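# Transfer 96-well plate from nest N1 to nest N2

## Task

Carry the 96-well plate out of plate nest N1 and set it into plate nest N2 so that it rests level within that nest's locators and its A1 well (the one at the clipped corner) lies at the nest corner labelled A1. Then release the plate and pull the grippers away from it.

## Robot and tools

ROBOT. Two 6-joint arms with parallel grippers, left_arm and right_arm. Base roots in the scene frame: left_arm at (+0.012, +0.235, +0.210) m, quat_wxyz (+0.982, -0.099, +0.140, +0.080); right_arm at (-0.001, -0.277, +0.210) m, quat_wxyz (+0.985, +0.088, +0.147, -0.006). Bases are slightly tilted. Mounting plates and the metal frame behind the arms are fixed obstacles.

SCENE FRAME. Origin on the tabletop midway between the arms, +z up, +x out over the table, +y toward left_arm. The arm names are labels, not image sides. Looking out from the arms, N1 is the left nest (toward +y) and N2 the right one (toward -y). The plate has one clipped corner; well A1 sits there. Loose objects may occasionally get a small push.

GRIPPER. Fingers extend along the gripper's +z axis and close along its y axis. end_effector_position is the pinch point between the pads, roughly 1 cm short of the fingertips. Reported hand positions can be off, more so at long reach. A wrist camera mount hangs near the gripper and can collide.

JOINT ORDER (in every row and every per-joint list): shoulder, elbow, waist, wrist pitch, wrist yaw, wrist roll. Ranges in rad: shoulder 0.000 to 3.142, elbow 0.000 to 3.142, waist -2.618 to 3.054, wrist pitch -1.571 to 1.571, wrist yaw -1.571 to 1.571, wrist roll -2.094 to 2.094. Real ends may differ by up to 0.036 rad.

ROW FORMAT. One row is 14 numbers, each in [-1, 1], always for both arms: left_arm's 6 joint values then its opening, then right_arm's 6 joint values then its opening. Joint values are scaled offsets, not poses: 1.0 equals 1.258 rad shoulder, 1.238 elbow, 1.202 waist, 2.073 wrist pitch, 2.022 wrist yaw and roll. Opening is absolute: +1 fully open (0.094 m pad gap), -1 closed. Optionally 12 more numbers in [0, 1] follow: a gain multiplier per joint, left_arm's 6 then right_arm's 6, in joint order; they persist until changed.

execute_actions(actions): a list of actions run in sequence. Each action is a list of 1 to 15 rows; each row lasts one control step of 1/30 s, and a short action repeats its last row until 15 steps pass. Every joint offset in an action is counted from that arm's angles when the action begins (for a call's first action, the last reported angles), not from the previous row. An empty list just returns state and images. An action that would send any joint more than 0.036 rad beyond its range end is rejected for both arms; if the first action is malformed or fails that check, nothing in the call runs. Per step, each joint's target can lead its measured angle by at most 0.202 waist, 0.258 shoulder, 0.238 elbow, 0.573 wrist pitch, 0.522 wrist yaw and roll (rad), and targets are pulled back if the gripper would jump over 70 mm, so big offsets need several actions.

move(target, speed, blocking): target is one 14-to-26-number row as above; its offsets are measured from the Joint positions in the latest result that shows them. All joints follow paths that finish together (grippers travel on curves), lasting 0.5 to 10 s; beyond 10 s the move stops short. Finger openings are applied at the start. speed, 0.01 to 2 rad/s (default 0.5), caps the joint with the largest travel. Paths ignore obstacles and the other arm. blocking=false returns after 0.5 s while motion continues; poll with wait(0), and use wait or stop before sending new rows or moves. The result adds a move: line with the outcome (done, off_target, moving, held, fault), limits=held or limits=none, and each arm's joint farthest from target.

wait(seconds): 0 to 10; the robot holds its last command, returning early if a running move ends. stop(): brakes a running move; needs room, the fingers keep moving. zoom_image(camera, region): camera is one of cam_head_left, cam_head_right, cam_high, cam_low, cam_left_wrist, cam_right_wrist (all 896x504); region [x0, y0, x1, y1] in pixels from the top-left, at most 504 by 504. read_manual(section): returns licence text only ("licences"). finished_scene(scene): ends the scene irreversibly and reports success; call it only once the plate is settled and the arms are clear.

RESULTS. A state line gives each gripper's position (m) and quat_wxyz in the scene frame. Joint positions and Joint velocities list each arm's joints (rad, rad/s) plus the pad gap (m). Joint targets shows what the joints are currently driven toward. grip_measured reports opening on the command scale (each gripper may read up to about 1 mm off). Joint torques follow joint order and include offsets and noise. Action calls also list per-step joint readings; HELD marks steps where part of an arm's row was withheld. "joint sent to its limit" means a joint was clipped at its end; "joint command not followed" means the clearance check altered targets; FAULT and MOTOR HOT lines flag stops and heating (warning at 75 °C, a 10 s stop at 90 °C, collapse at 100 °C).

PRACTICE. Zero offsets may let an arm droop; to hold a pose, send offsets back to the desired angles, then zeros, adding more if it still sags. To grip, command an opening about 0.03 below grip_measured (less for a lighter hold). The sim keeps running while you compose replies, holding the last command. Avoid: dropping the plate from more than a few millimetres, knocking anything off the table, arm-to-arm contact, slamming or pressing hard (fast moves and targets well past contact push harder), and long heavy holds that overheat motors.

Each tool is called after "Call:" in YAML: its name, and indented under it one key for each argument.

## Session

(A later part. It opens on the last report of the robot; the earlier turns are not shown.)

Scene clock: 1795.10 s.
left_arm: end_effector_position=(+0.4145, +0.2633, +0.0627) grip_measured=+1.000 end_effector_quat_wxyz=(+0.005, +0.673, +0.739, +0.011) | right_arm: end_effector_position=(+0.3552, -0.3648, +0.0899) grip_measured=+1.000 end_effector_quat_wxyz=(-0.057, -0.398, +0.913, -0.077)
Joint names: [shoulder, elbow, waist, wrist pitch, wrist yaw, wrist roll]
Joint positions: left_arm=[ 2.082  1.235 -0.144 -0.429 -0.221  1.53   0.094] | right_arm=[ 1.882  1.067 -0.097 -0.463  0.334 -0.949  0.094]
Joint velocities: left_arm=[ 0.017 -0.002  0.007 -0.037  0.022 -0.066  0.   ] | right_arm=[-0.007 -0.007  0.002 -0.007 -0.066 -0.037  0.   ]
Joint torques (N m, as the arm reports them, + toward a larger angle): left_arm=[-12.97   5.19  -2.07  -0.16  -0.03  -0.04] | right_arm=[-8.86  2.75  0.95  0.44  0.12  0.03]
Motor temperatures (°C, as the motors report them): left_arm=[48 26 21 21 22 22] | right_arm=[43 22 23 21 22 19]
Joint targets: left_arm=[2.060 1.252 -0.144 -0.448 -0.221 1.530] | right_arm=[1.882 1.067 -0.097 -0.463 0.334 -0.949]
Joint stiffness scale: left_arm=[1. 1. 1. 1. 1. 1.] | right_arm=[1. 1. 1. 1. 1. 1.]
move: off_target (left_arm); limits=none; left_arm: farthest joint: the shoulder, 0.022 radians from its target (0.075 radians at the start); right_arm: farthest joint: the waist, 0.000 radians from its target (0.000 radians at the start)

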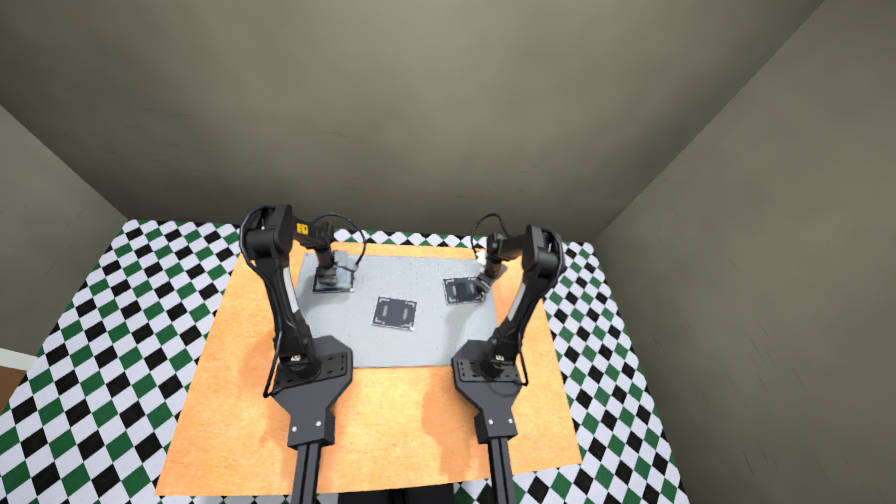

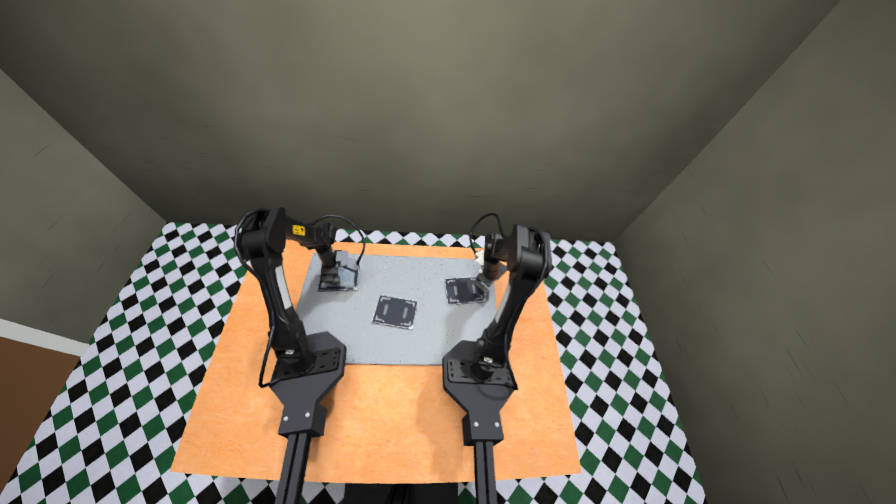

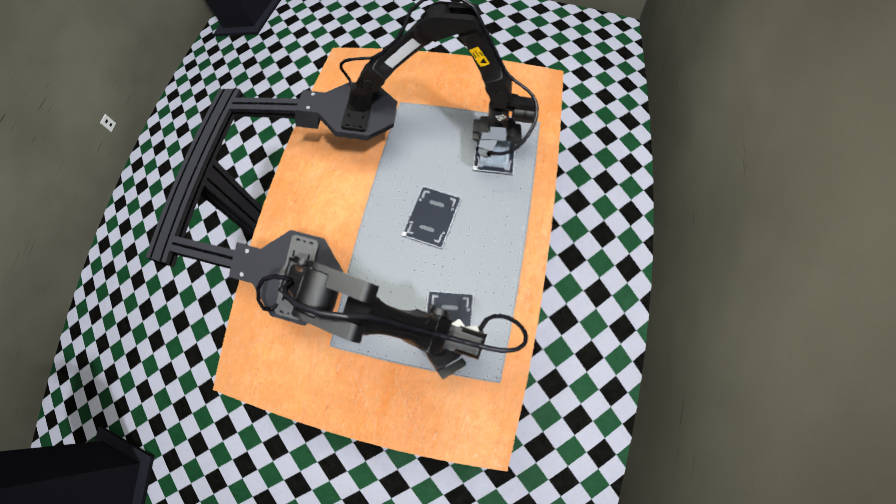

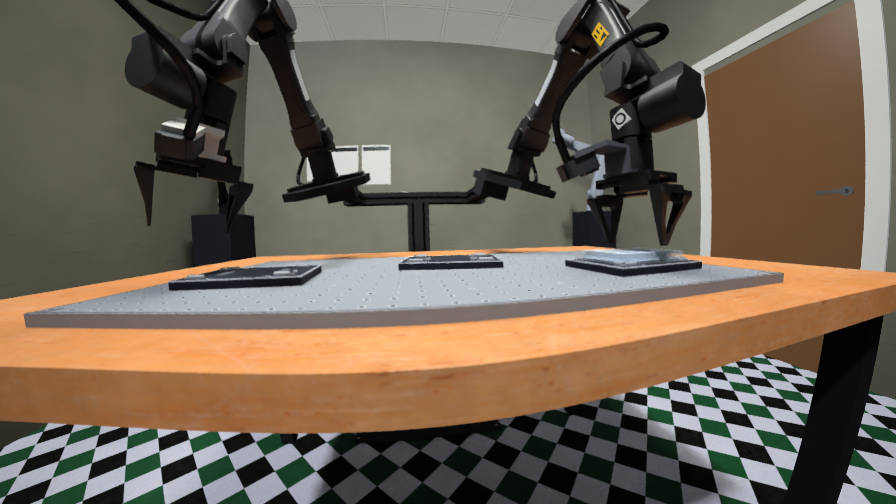

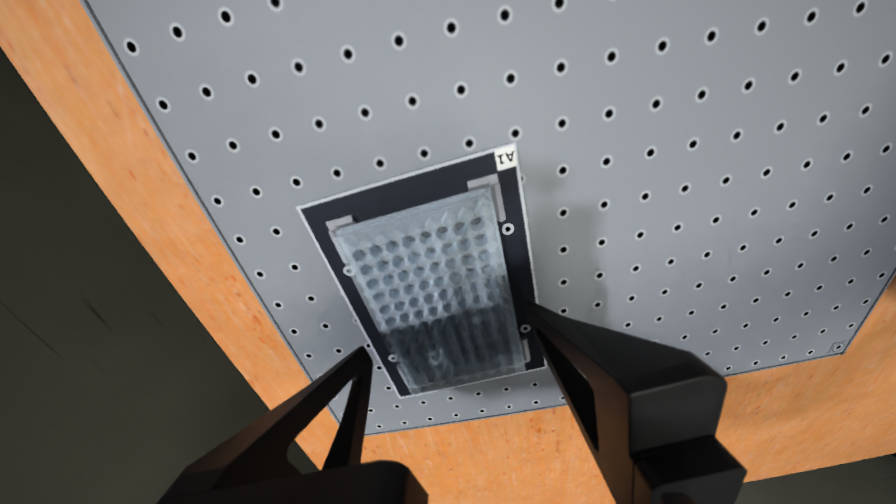

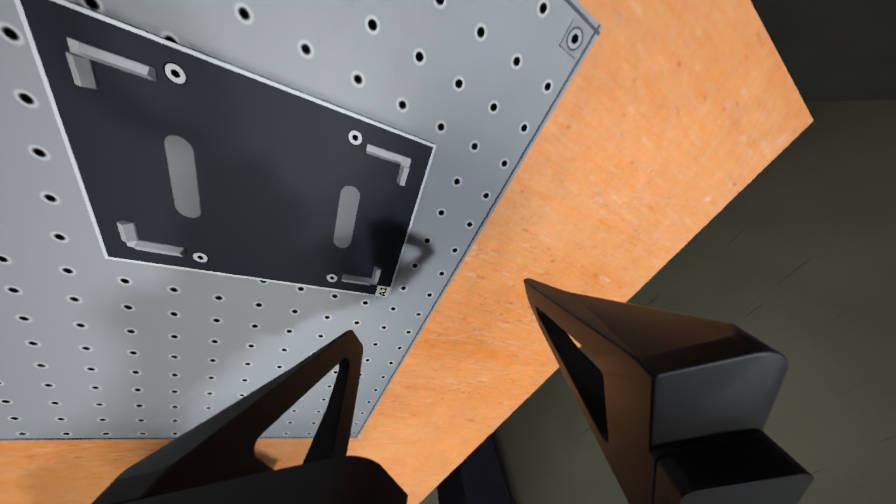

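Call:
move:
  target: [-0.09,0.09,0,-0.045,0,0,1.0,0,0,0,0,0,0,1.0]
  speed: 0.3

Call:
zoom_image:
  camera: "cam_left_wrist"
  region: [280,100,640,440]

Scene clock: 1812.20 s.
left_arm: end_effector_position=(+0.4593, +0.2774, +0.1178) grip_measured=+1.000 end_effector_quat_wxyz=(+0.048, +0.662, +0.746, +0.054) | right_arm: end_effector_position=(+0.3552, -0.3648, +0.0899) grip_measured=+1.000 end_effector_quat_wxyz=(-0.057, -0.398, +0.913, -0.077)
Joint names: [shoulder, elbow, waist, wrist pitch, wrist yaw, wrist roll]
Joint positions: left_arm=[ 1.979  1.331 -0.144 -0.502 -0.221  1.53   0.094] | right_arm=[ 1.882  1.067 -0.097 -0.463  0.334 -0.949  0.094]
Joint velocities: left_arm=[-0.007 -0.012 -0.002  0.022  0.051 -0.066  0.   ] | right_arm=[-0.002 -0.012 -0.017  0.037  0.022  0.022  0.   ]
Joint torques (N m, as the arm reports them, + toward a larger angle): left_arm=[-12.28   6.03  -2.05   0.08  -0.03  -0.04] | right_arm=[-8.82  2.75  0.94  0.43  0.11  0.02]
Motor temperatures (°C, as the motors report them): left_arm=[50 26 21 20 22 22] | right_arm=[43 22 23 21 22 19]
Joint targets: left_arm=[1.969 1.347 -0.144 -0.522 -0.221 1.530] | right_arm=[1.882 1.067 -0.097 -0.463 0.334 -0.949]
Joint stiffness scale: left_arm=[1. 1. 1. 1. 1. 1.] | right_arm=[1. 1. 1. 1. 1. 1.]
move: done; limits=none; left_arm: farthest joint: the wrist pitch, 0.020 radians from its target (0.093 radians at the start); right_arm: farthest joint: the waist, 0.000 radians from its target (0.000 radians at the start)

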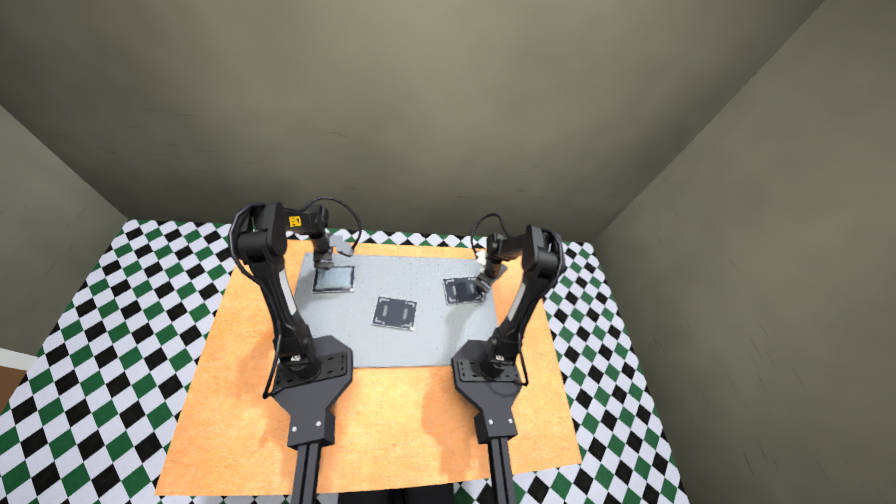

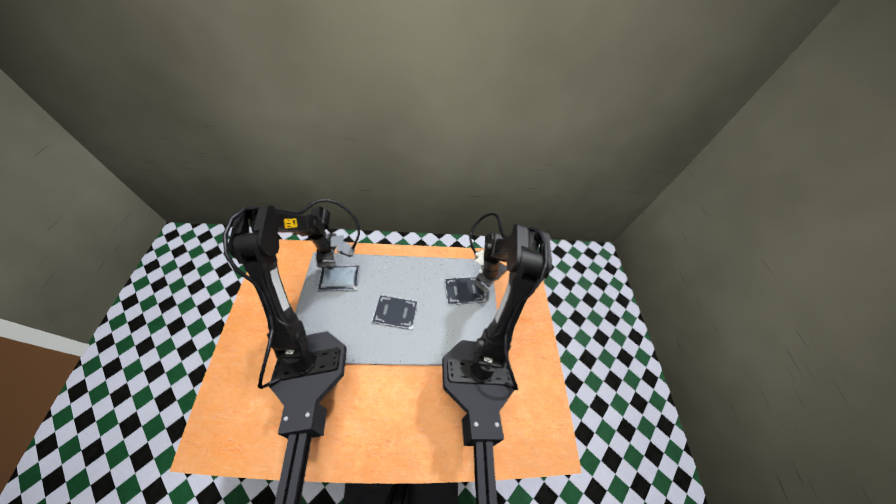

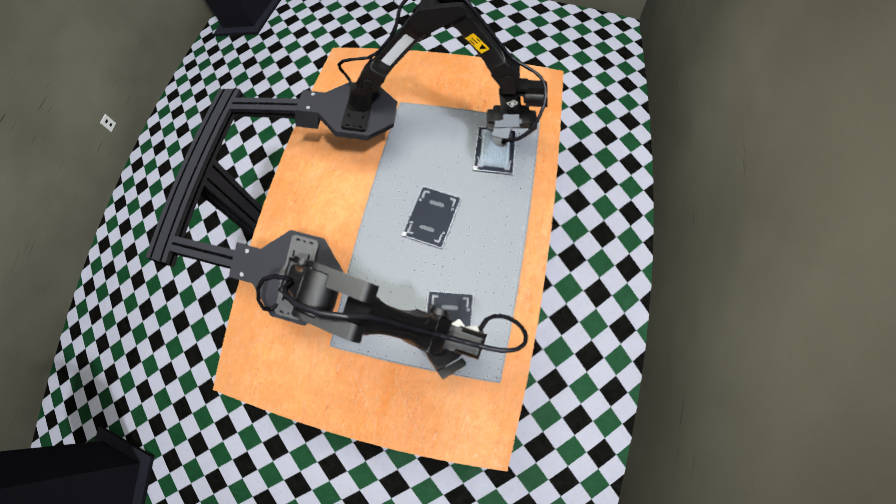

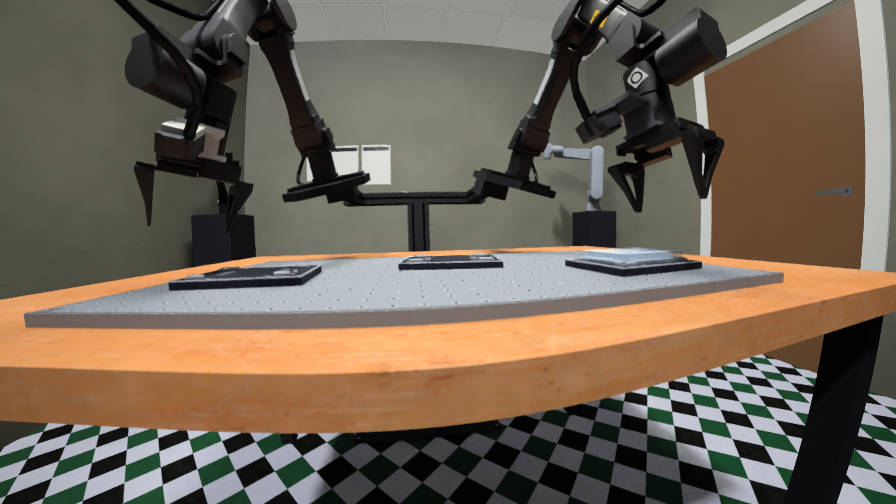

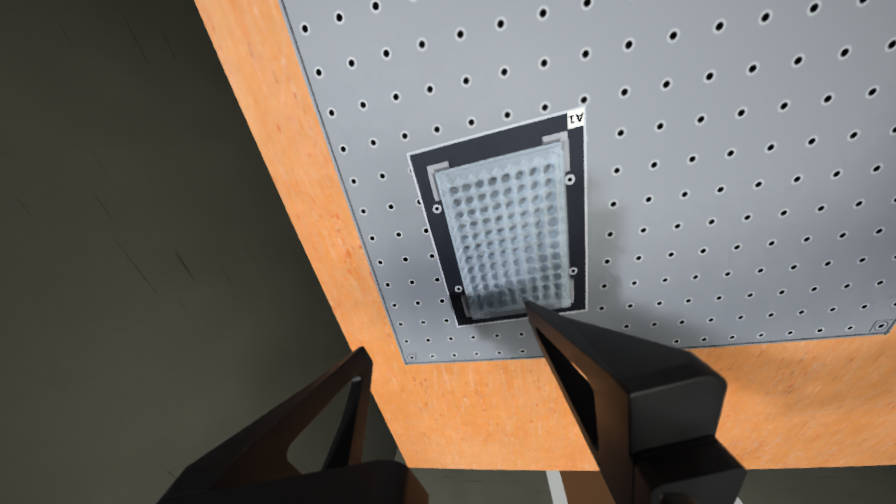

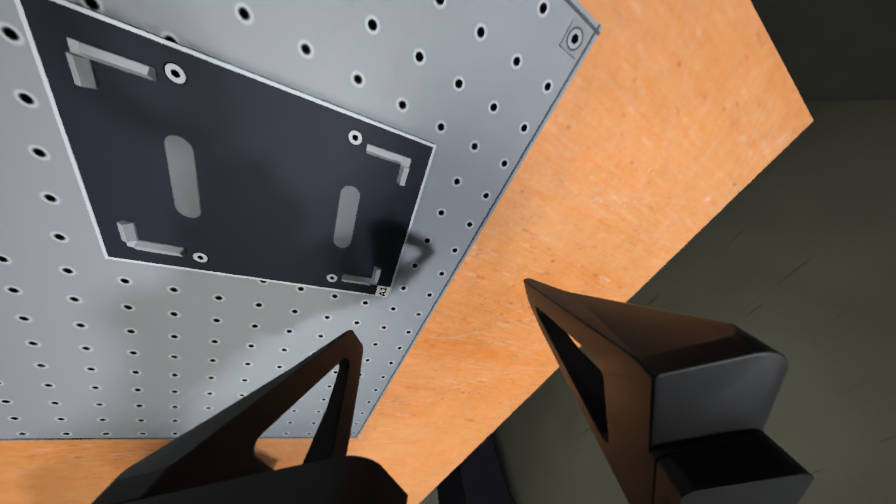

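Region (280, 100, 640, 440) of cam_left_wrist's 896x504 image, scaled by 1.400, with more detail than that image has.

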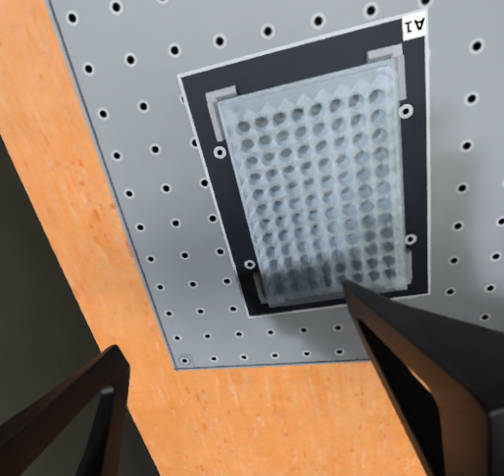

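Call:
zoom_image:
  camera: "cam_left_wrist"
  region: [400,100,600,330]

Call:
zoom_image:
  camera: "cam_low"
  region: [555,230,725,290]

Region (400, 100, 600, 330) of cam_left_wrist's 896x504 image, scaled by 2.191, with more detail than that image has; it fills the left 438 columns of this view, and the rest is white.

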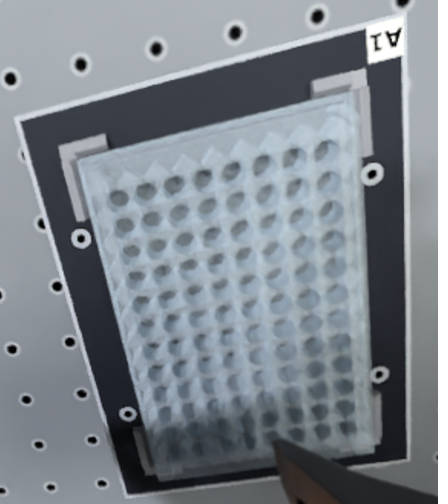

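Region (555, 230, 725, 290) of cam_low's 896x504 image, scaled by 2.965, with more detail than that image has; it fills the top 178 rows of this view, and the rest is white.

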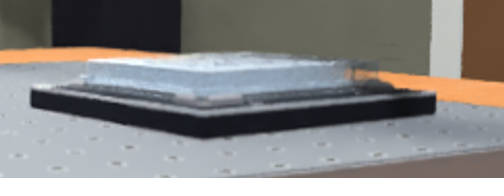

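Call:
zoom_image:
  camera: "cam_left_wrist"
  region: [415,130,475,210]

Call:
zoom_image:
  camera: "cam_left_wrist"
  region: [520,110,600,190]

Call:
zoom_image:
  camera: "cam_left_wrist"
  region: [445,265,595,335]

Region (415, 130, 475, 210) of cam_left_wrist's 896x504 image, scaled by 6.300, with more detail than that image has; it fills the left 378 columns of this view, and the rest is white.

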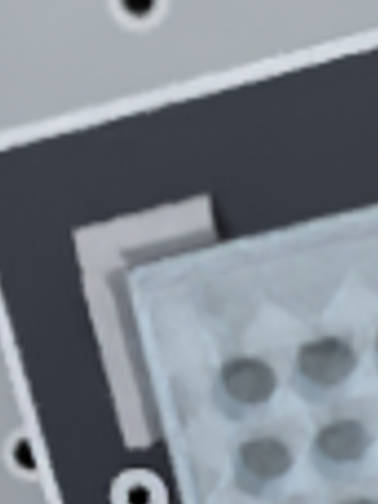

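Region (520, 110, 600, 190) of cam_left_wrist's 896x504 image, scaled by 6.300, with more detail than that image has.

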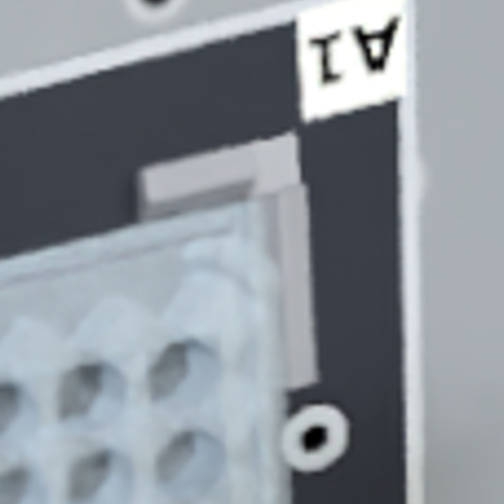

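Region (445, 265, 595, 335) of cam_left_wrist's 896x504 image, scaled by 3.360, with more detail than that image has; it fills the top 235 rows of this view, and the rest is white.

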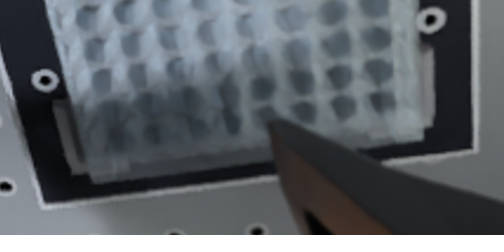

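Call:
move:
  target: [-0.15,-0.2,0,0,0,0,1.0,0,0,0,0,0,0,1.0]
  speed: 0.6

Call:
zoom_image:
  camera: "cam_high"
  region: [450,110,550,200]

Scene clock: 1827.87 s.
left_arm: end_effector_position=(+0.3971, +0.2766, +0.1278) grip_measured=+1.000 end_effector_quat_wxyz=(+0.027, +0.668, +0.743, +0.033) | right_arm: end_effector_position=(+0.3552, -0.3648, +0.0899) grip_measured=+1.000 end_effector_quat_wxyz=(-0.057, -0.398, +0.913, -0.077)
Joint names: [shoulder, elbow, waist, wrist pitch, wrist yaw, wrist roll]
Joint positions: left_arm=[ 1.813  1.098 -0.144 -0.498 -0.221  1.53   0.094] | right_arm=[ 1.882  1.067 -0.097 -0.463  0.334 -0.949  0.094]
Joint velocities: left_arm=[-0.007  0.002 -0.002 -0.037 -0.037 -0.022  0.   ] | right_arm=[-0.002 -0.002  0.002  0.007  0.051 -0.007  0.   ]
Joint torques (N m, as the arm reports them, + toward a larger angle): left_arm=[-11.6    3.19  -1.72   0.11  -0.03  -0.04] | right_arm=[-8.84  2.77  0.97  0.44  0.11  0.03]
Motor temperatures (°C, as the motors report them): left_arm=[50 27 21 21 22 22] | right_arm=[42 22 23 21 22 19]
Joint targets: left_arm=[1.790 1.083 -0.144 -0.502 -0.221 1.530] | right_arm=[1.882 1.067 -0.097 -0.463 0.334 -0.949]
Joint stiffness scale: left_arm=[1. 1. 1. 1. 1. 1.] | right_arm=[1. 1. 1. 1. 1. 1.]
move: off_target (left_arm); limits=none; left_arm: farthest joint: the shoulder, 0.023 radians from its target (0.189 radians at the start); right_arm: farthest joint: the waist, 0.000 radians from its target (0.000 radians at the start)

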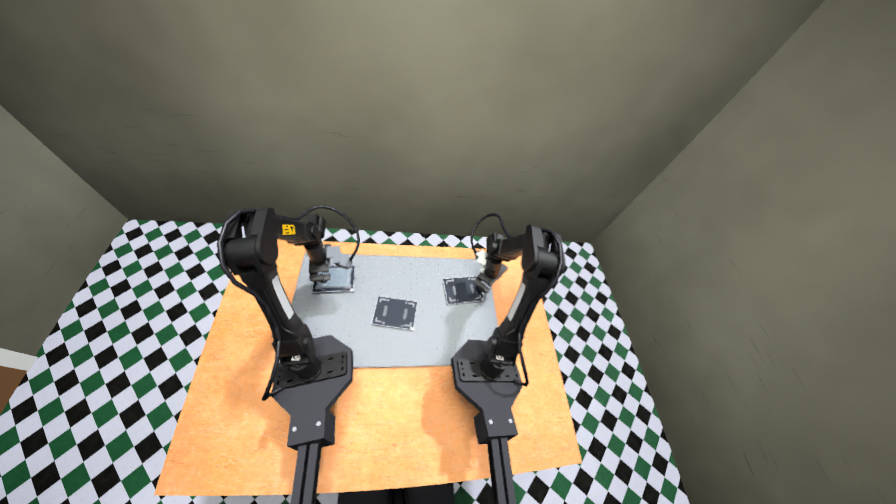

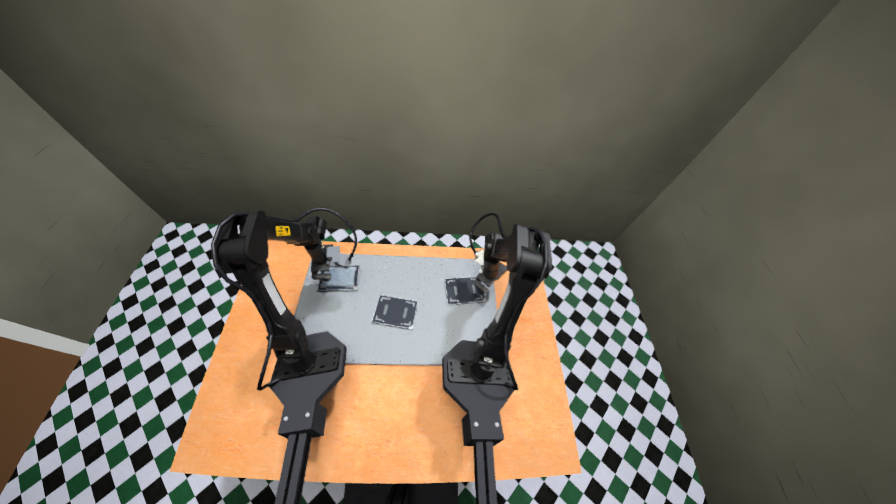

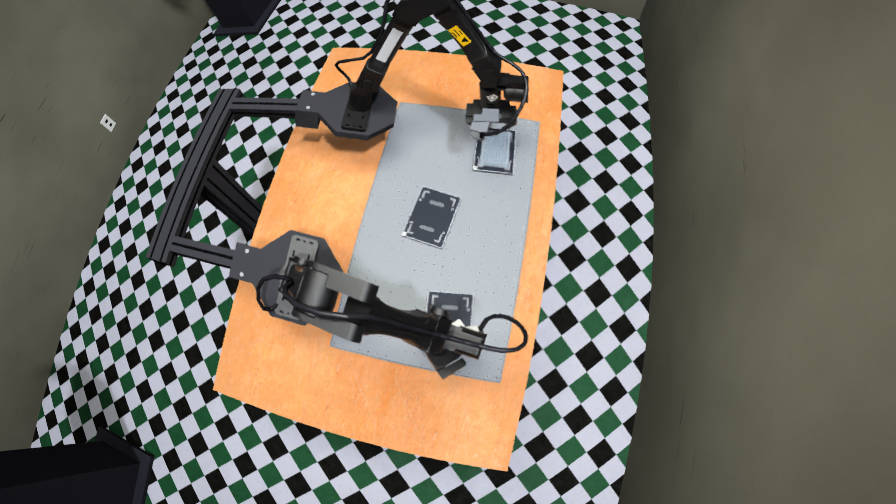

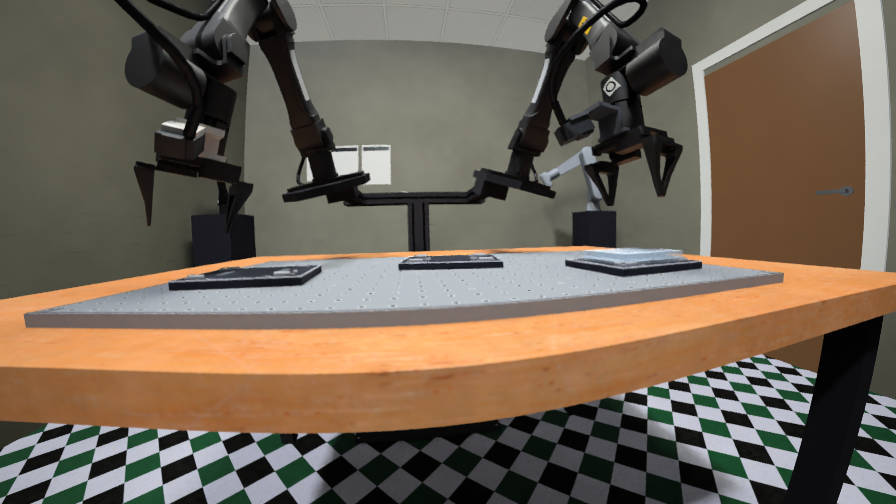

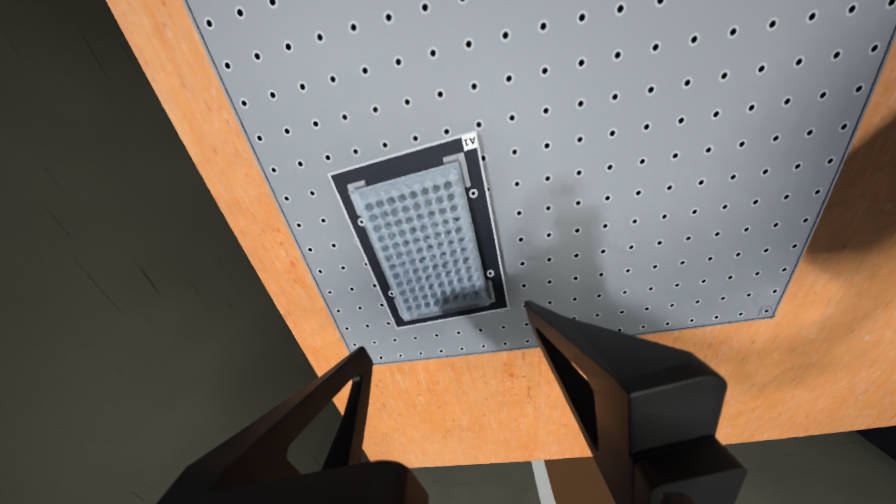

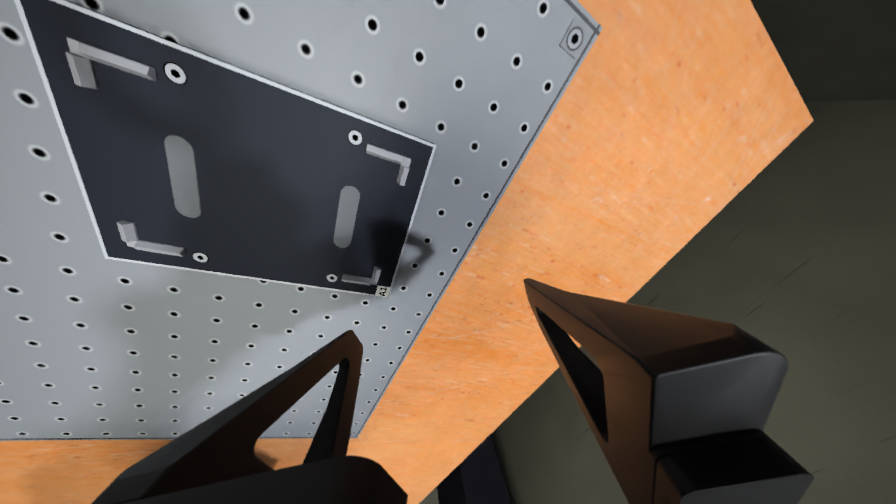

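Region (450, 110, 550, 200) of cam_high's 896x504 image, scaled by 5.040, with more detail than that image has; it fills the top 454 rows of this view, and the rest is white.

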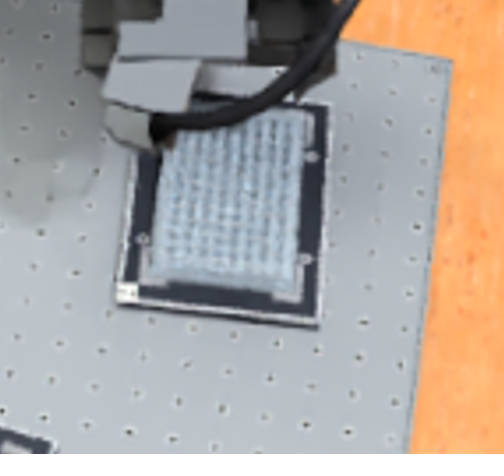

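Call:
move:
  target: [-0.35,-0.3,0,0,0,0,1.0,0,0,0,0,0,0,1.0]
  speed: 0.8

Scene clock: 1831.40 s.
left_arm: end_effector_position=(+0.3182, +0.2827, +0.1734) grip_measured=+1.000 end_effector_quat_wxyz=(+0.050, +0.661, +0.746, +0.056) | right_arm: end_effector_position=(+0.3552, -0.3648, +0.0899) grip_measured=+1.000 end_effector_quat_wxyz=(-0.057, -0.398, +0.913, -0.077)
Joint names: [shoulder, elbow, waist, wrist pitch, wrist yaw, wrist roll]
Joint positions: left_arm=[ 1.394  0.741 -0.144 -0.493 -0.221  1.53   0.094] | right_arm=[ 1.882  1.067 -0.097 -0.463  0.334 -0.949  0.094]
Joint velocities: left_arm=[ 0.007  0.007  0.002 -0.037  0.007 -0.037  0.   ] | right_arm=[-0.022  0.002  0.007 -0.037  0.051 -0.037  0.   ]
Joint torques (N m, as the arm reports them, + toward a larger angle): left_arm=[-7.85  3.66 -1.01  0.23 -0.03 -0.04] | right_arm=[-8.82  2.77  0.98  0.43  0.11  0.02]
Motor temperatures (°C, as the motors report them): left_arm=[49 27 21 21 22 22] | right_arm=[42 22 23 21 22 19]
Joint targets: left_arm=[1.373 0.727 -0.144 -0.498 -0.221 1.530] | right_arm=[1.882 1.067 -0.097 -0.463 0.334 -0.949]
Joint stiffness scale: left_arm=[1. 1. 1. 1. 1. 1.] | right_arm=[1. 1. 1. 1. 1. 1.]
move: off_target (left_arm); limits=none; left_arm: farthest joint: the shoulder, 0.021 radians from its target (0.440 radians at the start); right_arm: farthest joint: the waist, 0.000 radians from its target (0.000 radians at the start)

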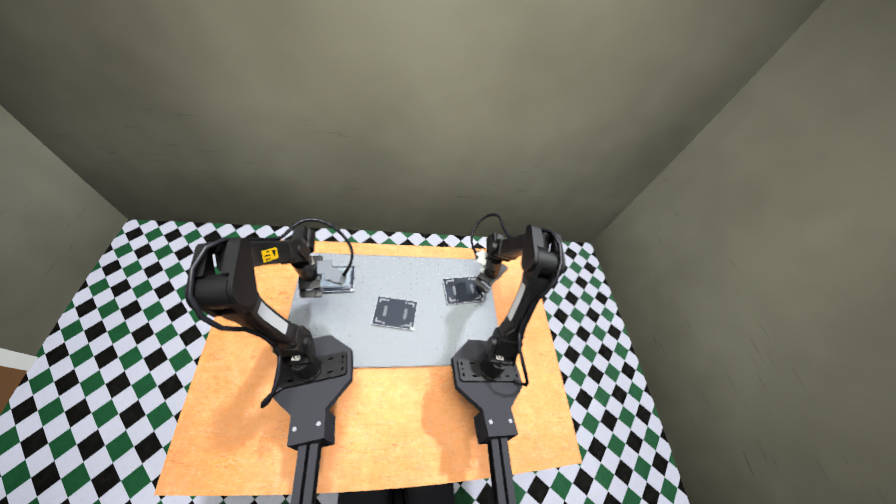

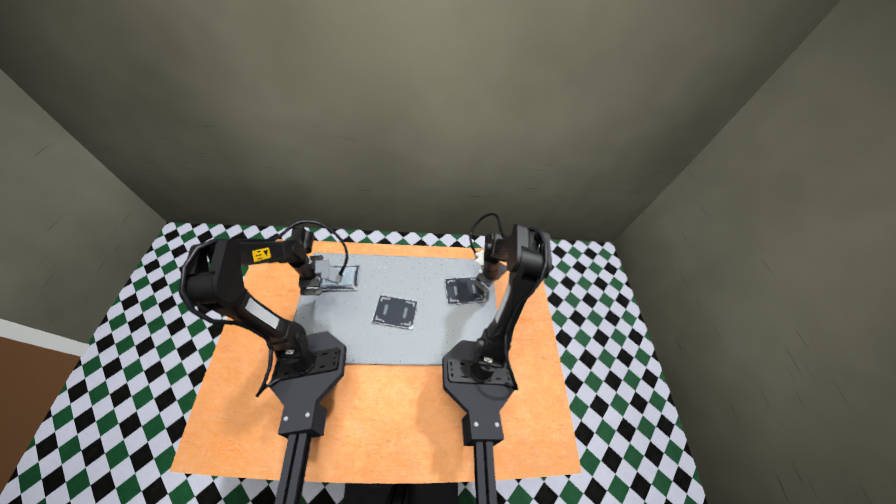

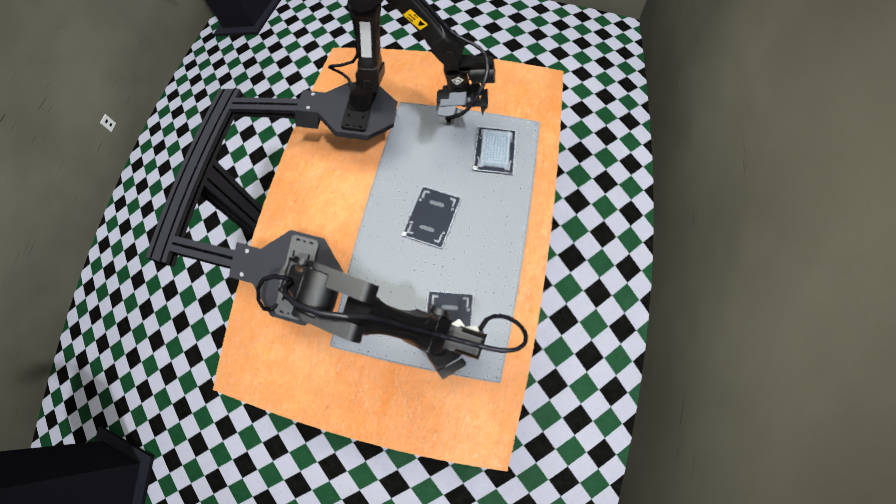

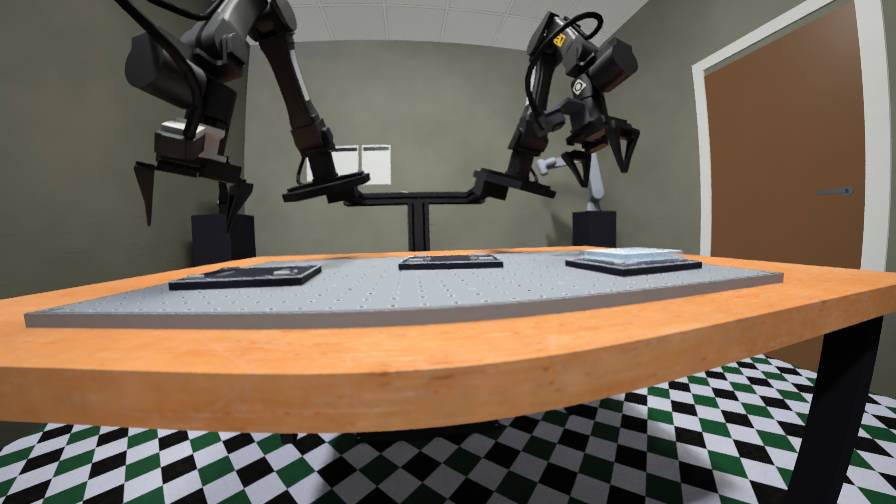

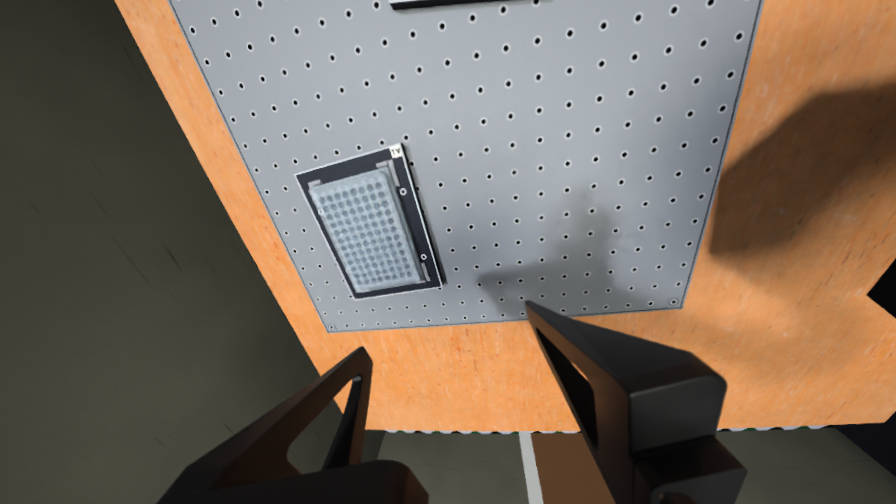

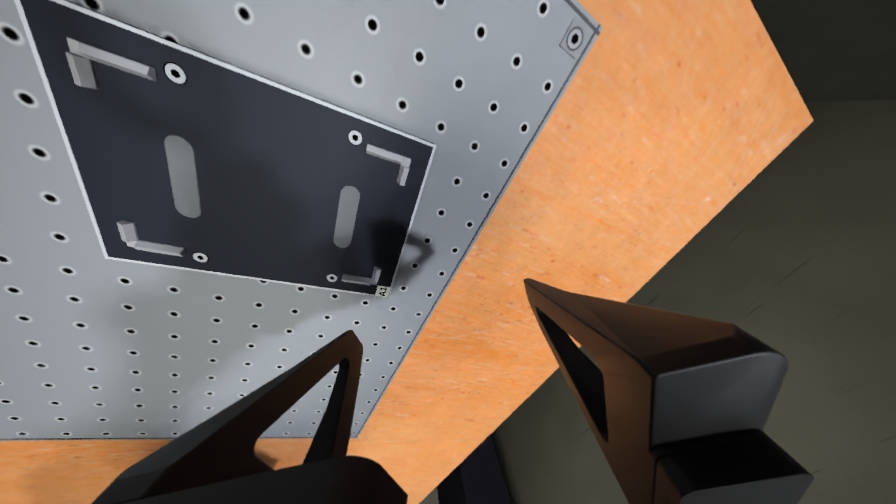

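Call:
zoom_image:
  camera: "cam_high"
  region: [390,110,560,340]

Call:
zoom_image:
  camera: "cam_low"
  region: [555,230,725,290]

Region (390, 110, 560, 340) of cam_high's 896x504 image, scaled by 2.191, with more detail than that image has; it fills the left 373 columns of this view, and the rest is white.

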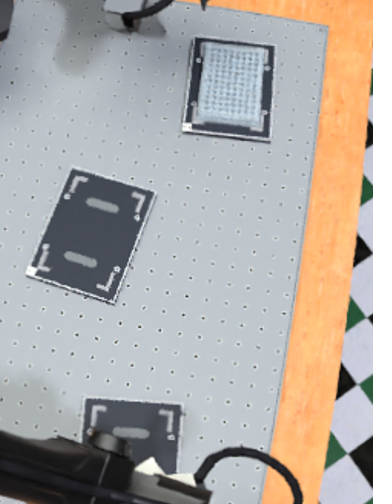

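Region (555, 230, 725, 290) of cam_low's 896x504 image, scaled by 2.965, with more detail than that image has; it fills the top 178 rows of this view, and the rest is white.

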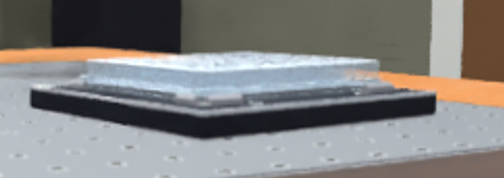

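Call:
finished_scene:
  scene: 2

The scene is finished: the task was done.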